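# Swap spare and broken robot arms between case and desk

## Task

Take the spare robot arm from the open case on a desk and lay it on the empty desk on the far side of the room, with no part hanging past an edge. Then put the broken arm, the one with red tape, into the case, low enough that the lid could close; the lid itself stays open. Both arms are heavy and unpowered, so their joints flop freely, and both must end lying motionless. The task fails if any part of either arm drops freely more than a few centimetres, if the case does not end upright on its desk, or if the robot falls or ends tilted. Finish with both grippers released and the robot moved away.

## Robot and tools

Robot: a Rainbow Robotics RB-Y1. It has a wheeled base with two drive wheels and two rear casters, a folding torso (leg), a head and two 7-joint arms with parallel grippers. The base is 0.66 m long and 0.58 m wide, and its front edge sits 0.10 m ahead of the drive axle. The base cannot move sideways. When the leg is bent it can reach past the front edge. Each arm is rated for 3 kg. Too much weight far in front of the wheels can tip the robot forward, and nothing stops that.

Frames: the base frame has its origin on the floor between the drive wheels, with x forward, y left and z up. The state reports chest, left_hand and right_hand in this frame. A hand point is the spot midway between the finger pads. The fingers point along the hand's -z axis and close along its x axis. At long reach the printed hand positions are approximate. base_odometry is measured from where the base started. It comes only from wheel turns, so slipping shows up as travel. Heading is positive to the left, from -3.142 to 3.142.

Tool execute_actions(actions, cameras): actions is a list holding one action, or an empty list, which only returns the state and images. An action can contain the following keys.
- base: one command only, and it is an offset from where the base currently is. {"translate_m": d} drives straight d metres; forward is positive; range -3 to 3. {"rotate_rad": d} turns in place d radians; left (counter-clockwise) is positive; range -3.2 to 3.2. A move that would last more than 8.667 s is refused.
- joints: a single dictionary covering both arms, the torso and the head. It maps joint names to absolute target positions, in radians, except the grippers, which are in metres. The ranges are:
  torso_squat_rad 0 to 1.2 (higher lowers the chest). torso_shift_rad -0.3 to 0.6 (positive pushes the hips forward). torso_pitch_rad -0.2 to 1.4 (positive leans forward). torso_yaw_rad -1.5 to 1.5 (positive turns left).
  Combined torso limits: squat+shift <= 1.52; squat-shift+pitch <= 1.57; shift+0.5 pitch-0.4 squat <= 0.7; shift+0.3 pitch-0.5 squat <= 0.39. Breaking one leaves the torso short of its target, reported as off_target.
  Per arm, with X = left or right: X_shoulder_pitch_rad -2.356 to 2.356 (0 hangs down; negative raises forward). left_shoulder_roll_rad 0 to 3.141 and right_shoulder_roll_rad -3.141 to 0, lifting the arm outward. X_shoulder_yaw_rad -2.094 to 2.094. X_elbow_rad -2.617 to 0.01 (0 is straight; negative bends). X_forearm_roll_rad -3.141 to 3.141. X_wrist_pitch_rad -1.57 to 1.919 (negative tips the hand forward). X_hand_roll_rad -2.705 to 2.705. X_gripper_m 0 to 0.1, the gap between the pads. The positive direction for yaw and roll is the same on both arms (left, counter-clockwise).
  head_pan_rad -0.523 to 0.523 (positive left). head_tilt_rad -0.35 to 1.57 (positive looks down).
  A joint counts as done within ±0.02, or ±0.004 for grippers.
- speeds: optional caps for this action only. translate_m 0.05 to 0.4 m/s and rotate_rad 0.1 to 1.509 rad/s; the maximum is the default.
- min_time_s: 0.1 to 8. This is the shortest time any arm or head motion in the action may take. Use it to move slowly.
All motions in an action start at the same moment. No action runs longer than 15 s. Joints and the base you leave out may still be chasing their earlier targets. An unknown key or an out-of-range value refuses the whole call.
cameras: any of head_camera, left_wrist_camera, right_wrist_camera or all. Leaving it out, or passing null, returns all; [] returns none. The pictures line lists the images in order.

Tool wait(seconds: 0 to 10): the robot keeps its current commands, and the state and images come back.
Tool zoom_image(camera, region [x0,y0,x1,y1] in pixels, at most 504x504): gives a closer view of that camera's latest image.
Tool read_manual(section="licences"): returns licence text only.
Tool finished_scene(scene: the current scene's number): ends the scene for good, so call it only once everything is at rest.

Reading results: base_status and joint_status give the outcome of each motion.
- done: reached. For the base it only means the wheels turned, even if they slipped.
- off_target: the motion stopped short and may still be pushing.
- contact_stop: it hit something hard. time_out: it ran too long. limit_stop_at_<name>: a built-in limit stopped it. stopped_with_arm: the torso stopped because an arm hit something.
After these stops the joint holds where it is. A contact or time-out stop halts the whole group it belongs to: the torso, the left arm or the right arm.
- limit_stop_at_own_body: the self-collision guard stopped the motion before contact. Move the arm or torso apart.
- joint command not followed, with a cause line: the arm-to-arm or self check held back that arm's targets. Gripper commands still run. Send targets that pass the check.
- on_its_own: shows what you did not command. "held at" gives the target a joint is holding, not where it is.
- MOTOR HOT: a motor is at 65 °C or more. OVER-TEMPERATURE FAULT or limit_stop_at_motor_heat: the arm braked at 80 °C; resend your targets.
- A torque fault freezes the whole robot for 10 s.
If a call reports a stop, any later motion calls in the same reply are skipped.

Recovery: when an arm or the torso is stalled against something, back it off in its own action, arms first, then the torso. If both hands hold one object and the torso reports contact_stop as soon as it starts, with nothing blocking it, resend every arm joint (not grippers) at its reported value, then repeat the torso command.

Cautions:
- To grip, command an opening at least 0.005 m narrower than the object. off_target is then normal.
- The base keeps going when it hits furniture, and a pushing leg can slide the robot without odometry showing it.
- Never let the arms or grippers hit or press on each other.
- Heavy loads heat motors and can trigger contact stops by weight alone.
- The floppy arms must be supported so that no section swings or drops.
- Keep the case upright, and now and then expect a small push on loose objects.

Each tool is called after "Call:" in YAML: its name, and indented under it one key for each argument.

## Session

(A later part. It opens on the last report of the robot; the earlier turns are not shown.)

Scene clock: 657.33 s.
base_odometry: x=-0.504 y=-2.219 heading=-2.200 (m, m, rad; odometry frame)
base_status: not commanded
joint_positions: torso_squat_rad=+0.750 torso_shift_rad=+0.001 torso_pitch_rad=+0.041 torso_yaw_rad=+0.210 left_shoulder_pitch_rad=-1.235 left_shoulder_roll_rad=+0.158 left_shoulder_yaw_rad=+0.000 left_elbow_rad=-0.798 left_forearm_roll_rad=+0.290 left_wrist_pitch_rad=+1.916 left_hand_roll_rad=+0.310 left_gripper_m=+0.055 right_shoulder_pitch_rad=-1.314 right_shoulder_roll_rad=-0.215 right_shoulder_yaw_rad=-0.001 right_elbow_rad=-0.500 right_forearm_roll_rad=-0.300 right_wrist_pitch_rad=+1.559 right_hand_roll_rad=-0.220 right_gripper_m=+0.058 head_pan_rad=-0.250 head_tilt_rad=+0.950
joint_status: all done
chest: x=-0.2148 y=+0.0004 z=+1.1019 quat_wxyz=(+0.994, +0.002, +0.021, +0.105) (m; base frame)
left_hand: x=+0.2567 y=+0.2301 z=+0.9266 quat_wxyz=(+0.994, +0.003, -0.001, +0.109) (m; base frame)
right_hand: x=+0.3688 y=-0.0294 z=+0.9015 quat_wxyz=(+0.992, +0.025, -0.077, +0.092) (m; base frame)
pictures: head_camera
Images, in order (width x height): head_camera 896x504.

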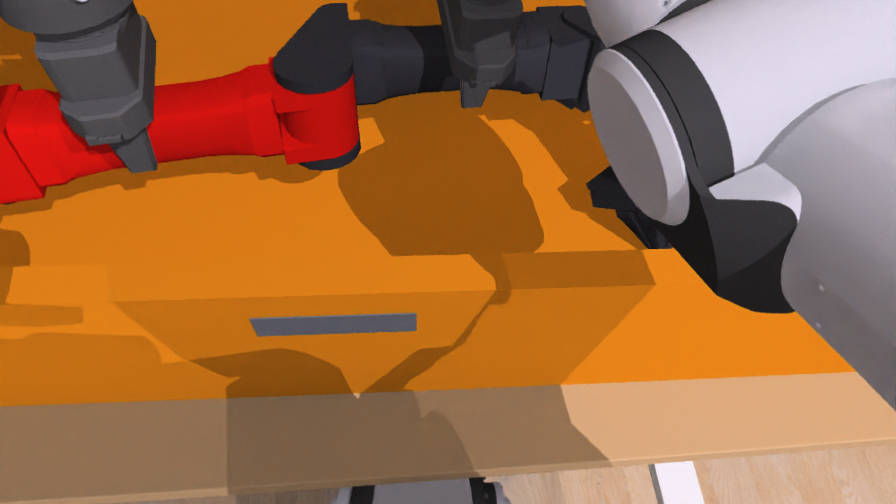

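Call:
execute_actions:
  actions:
    - {"base":{"translate_m":0.04},"speeds":{"translate_m":0.05},"joints":{"torso_squat_rad":0.79,"torso_yaw_rad":0.18,"head_pan_rad":0.1,"head_tilt_rad":0.8}}

Scene clock: 665.80 s.
base_odometry: x=-0.527 y=-2.252 heading=-2.201 (m, m, rad; odometry frame)
base_status: done
joint_positions: torso_squat_rad=+0.790 torso_shift_rad=+0.001 torso_pitch_rad=+0.042 torso_yaw_rad=+0.180 left_shoulder_pitch_rad=-1.236 left_shoulder_roll_rad=+0.158 left_shoulder_yaw_rad=+0.000 left_elbow_rad=-0.798 left_forearm_roll_rad=+0.290 left_wrist_pitch_rad=+1.915 left_hand_roll_rad=+0.310 left_gripper_m=+0.055 right_shoulder_pitch_rad=-1.313 right_shoulder_roll_rad=-0.214 right_shoulder_yaw_rad=-0.001 right_elbow_rad=-0.499 right_forearm_roll_rad=-0.300 right_wrist_pitch_rad=+1.560 right_hand_roll_rad=-0.220 right_gripper_m=+0.058 head_pan_rad=+0.100 head_tilt_rad=+0.800
joint_status: all done
chest: x=-0.2147 y=+0.0004 z=+1.0824 quat_wxyz=(+0.996, +0.001, +0.021, +0.090) (m; base frame)
left_hand: x=+0.2637 y=+0.2156 z=+0.9072 quat_wxyz=(+0.996, +0.003, -0.002, +0.094) (m; base frame)
right_hand: x=+0.3670 y=-0.0476 z=+0.8807 quat_wxyz=(+0.994, +0.023, -0.076, +0.077) (m; base frame)
pictures: head_camera, left_wrist_camera, right_wrist_camera
Images, in order (width x height): head_camera 896x504, left_wrist_camera 644x364, right_wrist_camera 644x364.

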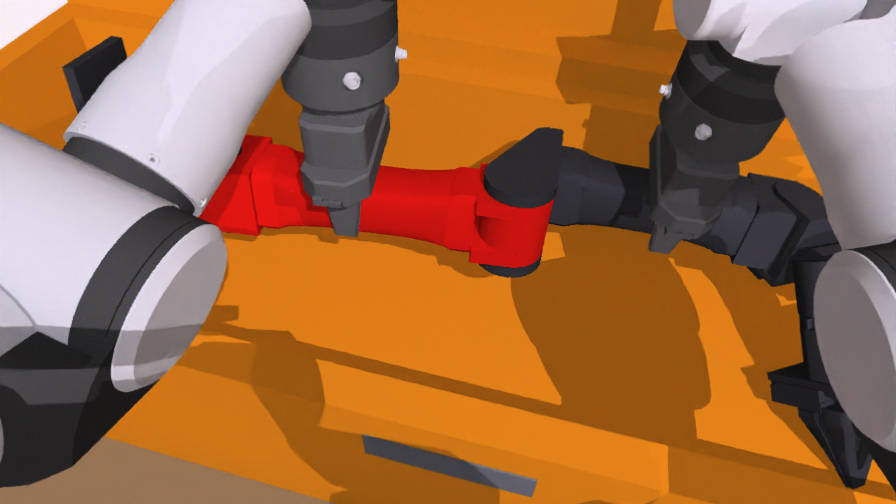

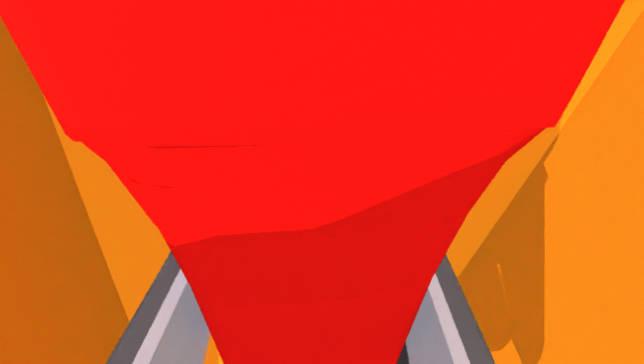

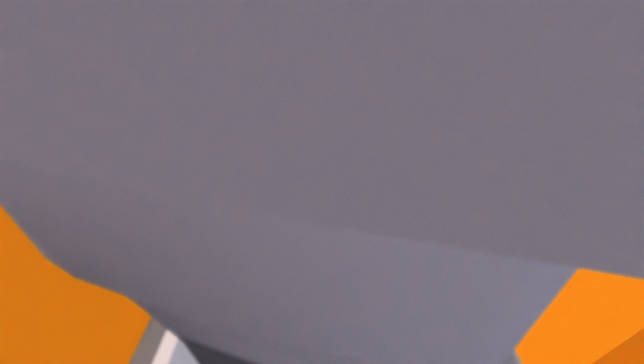

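Call:
execute_actions:
  actions:
    - {"base":{"translate_m":0.03},"speeds":{"translate_m":0.05},"joints":{"torso_squat_rad":0.85,"head_pan_rad":-0.15}}
  cameras: ["head_camera"]

Scene clock: 672.07 s.
base_odometry: x=-0.545 y=-2.276 heading=-2.201 (m, m, rad; odometry frame)
base_status: done
joint_positions: torso_squat_rad=+0.850 torso_shift_rad=+0.001 torso_pitch_rad=+0.042 torso_yaw_rad=+0.180 left_shoulder_pitch_rad=-1.236 left_shoulder_roll_rad=+0.158 left_shoulder_yaw_rad=+0.000 left_elbow_rad=-0.798 left_forearm_roll_rad=+0.290 left_wrist_pitch_rad=+1.915 left_hand_roll_rad=+0.310 left_gripper_m=+0.055 right_shoulder_pitch_rad=-1.313 right_shoulder_roll_rad=-0.214 right_shoulder_yaw_rad=-0.001 right_elbow_rad=-0.499 right_forearm_roll_rad=-0.300 right_wrist_pitch_rad=+1.560 right_hand_roll_rad=-0.220 right_gripper_m=+0.058 head_pan_rad=-0.150 head_tilt_rad=+0.800
joint_status: all done
chest: x=-0.2147 y=+0.0004 z=+1.0517 quat_wxyz=(+0.996, +0.001, +0.021, +0.090) (m; base frame)
left_hand: x=+0.2637 y=+0.2157 z=+0.8766 quat_wxyz=(+0.996, +0.003, -0.002, +0.094) (m; base frame)
right_hand: x=+0.3669 y=-0.0476 z=+0.8500 quat_wxyz=(+0.994, +0.023, -0.076, +0.077) (m; base frame)
pictures: head_camera
Images, in order (width x height): head_camera 896x504.

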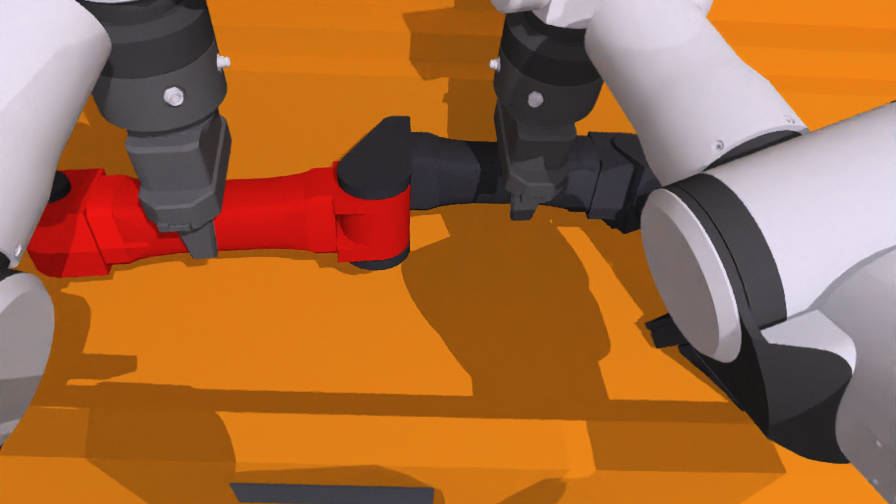

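Call:
execute_actions:
  actions:
    - {"joints":{"torso_squat_rad":0.89}}
  cameras: []

Call:
execute_actions:
  actions:
    - {"joints":{"torso_squat_rad":0.915}}
  cameras: ["head_camera"]

Scene clock: 676.83 s.
base_odometry: x=-0.545 y=-2.276 heading=-2.201 (m, m, rad; odometry frame)
base_status: not commanded
joint_positions: torso_squat_rad=+0.890 torso_shift_rad=+0.000 torso_pitch_rad=+0.041 torso_yaw_rad=+0.180 left_shoulder_pitch_rad=-1.239 left_shoulder_roll_rad=+0.159 left_shoulder_yaw_rad=+0.000 left_elbow_rad=-0.799 left_forearm_roll_rad=+0.290 left_wrist_pitch_rad=+1.916 left_hand_roll_rad=+0.310 left_gripper_m=+0.054 right_shoulder_pitch_rad=-1.313 right_shoulder_roll_rad=-0.215 right_shoulder_yaw_rad=-0.001 right_elbow_rad=-0.499 right_forearm_roll_rad=-0.300 right_wrist_pitch_rad=+1.559 right_hand_roll_rad=-0.220 right_gripper_m=+0.057 head_pan_rad=-0.150 head_tilt_rad=+0.800
joint_status: all done
chest: x=-0.2152 y=+0.0002 z=+1.0303 quat_wxyz=(+0.996, +0.001, +0.020, +0.090) (m; base frame)
left_hand: x=+0.2641 y=+0.2157 z=+0.8574 quat_wxyz=(+0.996, +0.003, -0.004, +0.094) (m; base frame)
right_hand: x=+0.3670 y=-0.0477 z=+0.8295 quat_wxyz=(+0.994, +0.023, -0.077, +0.077) (m; base frame)
pictures: none
No camera images: the call's "cameras" was empty. Leave "cameras" out to get every camera's image.

Scene clock: 677.53 s.
base_odometry: x=-0.545 y=-2.276 heading=-2.201 (m, m, rad; odometry frame)
base_status: not commanded
joint_positions: torso_squat_rad=+0.915 torso_shift_rad=+0.000 torso_pitch_rad=+0.041 torso_yaw_rad=+0.180 left_shoulder_pitch_rad=-1.239 left_shoulder_roll_rad=+0.159 left_shoulder_yaw_rad=+0.000 left_elbow_rad=-0.799 left_forearm_roll_rad=+0.290 left_wrist_pitch_rad=+1.916 left_hand_roll_rad=+0.310 left_gripper_m=+0.054 right_shoulder_pitch_rad=-1.313 right_shoulder_roll_rad=-0.215 right_shoulder_yaw_rad=-0.001 right_elbow_rad=-0.499 right_forearm_roll_rad=-0.300 right_wrist_pitch_rad=+1.559 right_hand_roll_rad=-0.220 right_gripper_m=+0.056 head_pan_rad=-0.150 head_tilt_rad=+0.800
joint_status: all done
chest: x=-0.2152 y=+0.0002 z=+1.0166 quat_wxyz=(+0.996, +0.001, +0.020, +0.090) (m; base frame)
left_hand: x=+0.2642 y=+0.2157 z=+0.8438 quat_wxyz=(+0.996, +0.003, -0.004, +0.094) (m; base frame)
right_hand: x=+0.3669 y=-0.0480 z=+0.8154 quat_wxyz=(+0.994, +0.023, -0.077, +0.077) (m; base frame)
pictures: head_camera
Images, in order (width x height): head_camera 896x504.

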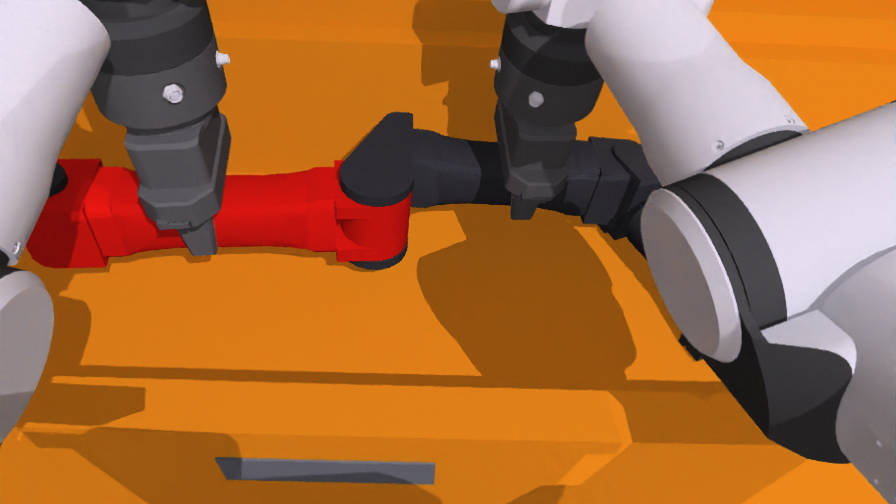

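Call:
execute_actions:
  actions:
    - {"joints":{"torso_squat_rad":0.94}}
  cameras: []

Scene clock: 680.80 s.
base_odometry: x=-0.545 y=-2.276 heading=-2.201 (m, m, rad; odometry frame)
base_status: not commanded
joint_positions: torso_squat_rad=+0.940 torso_shift_rad=-0.001 torso_pitch_rad=+0.036 torso_yaw_rad=+0.180 left_shoulder_pitch_rad=-1.244 left_shoulder_roll_rad=+0.161 left_shoulder_yaw_rad=+0.000 left_elbow_rad=-0.802 left_forearm_roll_rad=+0.290 left_wrist_pitch_rad=+1.916 left_hand_roll_rad=+0.310 left_gripper_m=+0.053 right_shoulder_pitch_rad=-1.320 right_shoulder_roll_rad=-0.217 right_shoulder_yaw_rad=-0.001 right_elbow_rad=-0.502 right_forearm_roll_rad=-0.300 right_wrist_pitch_rad=+1.561 right_hand_roll_rad=-0.220 right_gripper_m=+0.056 head_pan_rad=-0.150 head_tilt_rad=+0.800
joint_status: all done
chest: x=-0.2174 y=+0.0001 z=+1.0024 quat_wxyz=(+0.996, +0.001, +0.018, +0.090) (m; base frame)
left_hand: x=+0.2643 y=+0.2156 z=+0.8352 quat_wxyz=(+0.996, +0.004, -0.010, +0.094) (m; base frame)
right_hand: x=+0.3681 y=-0.0475 z=+0.8094 quat_wxyz=(+0.993, +0.023, -0.084, +0.077) (m; base frame)
pictures: none
No camera images: the call's "cameras" was empty. Leave "cameras" out to get every camera's image.

Call:
execute_actions:
  actions:
    - {"joints":{"torso_squat_rad":0.927,"left_gripper_m":0.1,"right_gripper_m":0.1}}
  cameras: []

Call:
execute_actions:
  actions:
    - {"joints":{"torso_squat_rad":0.55,"torso_pitch_rad":-0.05}}
  cameras: []

Call:
execute_actions:
  actions:
    - {"base":{"translate_m":-0.45},"joints":{"torso_squat_rad":0.1,"torso_yaw_rad":0,"head_pan_rad":0,"head_tilt_rad":0.75,"left_shoulder_roll_rad":0.7,"right_shoulder_roll_rad":-0.7}}
  cameras: ["head_camera"]

Scene clock: 689.23 s.
base_odometry: x=-0.545 y=-2.276 heading=-2.201 (m, m, rad; odometry frame)
base_status: not commanded
joint_positions: torso_squat_rad=+0.927 torso_shift_rad=+0.000 torso_pitch_rad=+0.039 torso_yaw_rad=+0.180 left_shoulder_pitch_rad=-1.240 left_shoulder_roll_rad=+0.160 left_shoulder_yaw_rad=+0.000 left_elbow_rad=-0.800 left_forearm_roll_rad=+0.290 left_wrist_pitch_rad=+1.915 left_hand_roll_rad=+0.310 left_gripper_m=+0.099 right_shoulder_pitch_rad=-1.315 right_shoulder_roll_rad=-0.215 right_shoulder_yaw_rad=-0.001 right_elbow_rad=-0.500 right_forearm_roll_rad=-0.300 right_wrist_pitch_rad=+1.561 right_hand_roll_rad=-0.220 right_gripper_m=+0.099 head_pan_rad=-0.150 head_tilt_rad=+0.800
joint_status: all done
chest: x=-0.2158 y=+0.0002 z=+1.0098 quat_wxyz=(+0.996, +0.001, +0.020, +0.090) (m; base frame)
left_hand: x=+0.2643 y=+0.2158 z=+0.8381 quat_wxyz=(+0.996, +0.003, -0.006, +0.094) (m; base frame)
right_hand: x=+0.3667 y=-0.0476 z=+0.8106 quat_wxyz=(+0.994, +0.023, -0.078, +0.077) (m; base frame)
pictures: none
No camera images: the call's "cameras" was empty. Leave "cameras" out to get every camera's image.

Scene clock: 691.30 s.
base_odometry: x=-0.545 y=-2.276 heading=-2.201 (m, m, rad; odometry frame)
base_status: not commanded
joint_positions: torso_squat_rad=+0.550 torso_shift_rad=+0.000 torso_pitch_rad=-0.050 torso_yaw_rad=+0.180 left_shoulder_pitch_rad=-1.240 left_shoulder_roll_rad=+0.160 left_shoulder_yaw_rad=+0.000 left_elbow_rad=-0.800 left_forearm_roll_rad=+0.290 left_wrist_pitch_rad=+1.915 left_hand_roll_rad=+0.310 left_gripper_m=+0.099 right_shoulder_pitch_rad=-1.315 right_shoulder_roll_rad=-0.215 right_shoulder_yaw_rad=-0.001 right_elbow_rad=-0.500 right_forearm_roll_rad=-0.300 right_wrist_pitch_rad=+1.560 right_hand_roll_rad=-0.220 right_gripper_m=+0.100 head_pan_rad=-0.150 head_tilt_rad=+0.800
joint_status: all done
chest: x=-0.2433 y=+0.0003 z=+1.1863 quat_wxyz=(+0.996, -0.003, -0.025, +0.090) (m; base frame)
left_hand: x=+0.2503 y=+0.2161 z=+1.0584 quat_wxyz=(+0.994, -0.001, -0.051, +0.094) (m; base frame)
right_hand: x=+0.3551 y=-0.0474 z=+1.0405 quat_wxyz=(+0.989, +0.019, -0.123, +0.078) (m; base frame)
pictures: none
No camera images: the call's "cameras" was empty. Leave "cameras" out to get every camera's image.

Scene clock: 694.03 s.
base_odometry: x=-0.279 y=-1.913 heading=-2.203 (m, m, rad; odometry frame)
base_status: done
joint_positions: torso_squat_rad=+0.100 torso_shift_rad=+0.000 torso_pitch_rad=-0.050 torso_yaw_rad=+0.000 left_shoulder_pitch_rad=-1.240 left_shoulder_roll_rad=+0.700 left_shoulder_yaw_rad=+0.000 left_elbow_rad=-0.800 left_forearm_roll_rad=+0.290 left_wrist_pitch_rad=+1.915 left_hand_roll_rad=+0.310 left_gripper_m=+0.099 right_shoulder_pitch_rad=-1.315 right_shoulder_roll_rad=-0.700 right_shoulder_yaw_rad=-0.001 right_elbow_rad=-0.500 right_forearm_roll_rad=-0.300 right_wrist_pitch_rad=+1.560 right_hand_roll_rad=-0.220 right_gripper_m=+0.100 head_pan_rad=+0.000 head_tilt_rad=+0.750
joint_status: all done
chest: x=-0.2433 y=+0.0003 z=+1.2860 quat_wxyz=(+1.000, +0.000, -0.025, +0.000) (m; base frame)
left_hand: x=+0.2838 y=+0.4146 z=+1.2621 quat_wxyz=(+0.957, +0.086, -0.136, +0.241) (m; base frame)
right_hand: x=+0.3320 y=-0.4353 z=+1.2425 quat_wxyz=(+0.951, -0.064, -0.204, -0.223) (m; base frame)
pictures: head_camera
Images, in order (width x height): head_camera 896x504.

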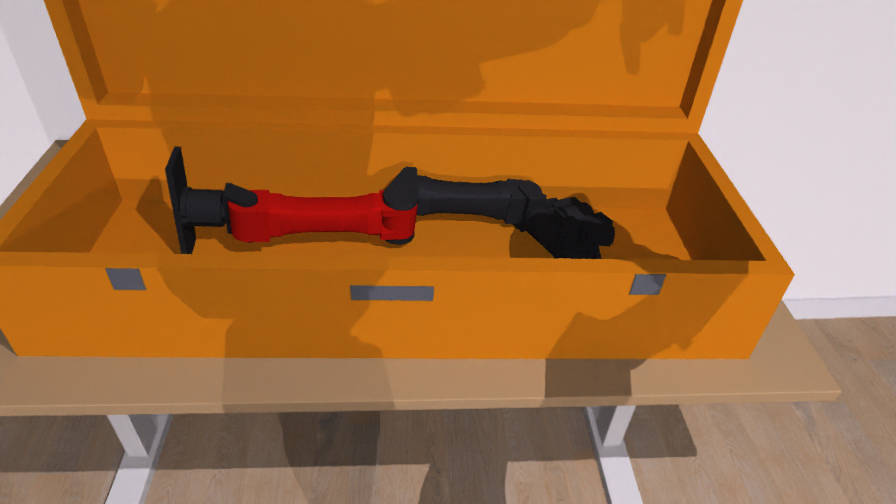

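Call:
finished_scene:
  scene: 1

The scene is finished: the task was done.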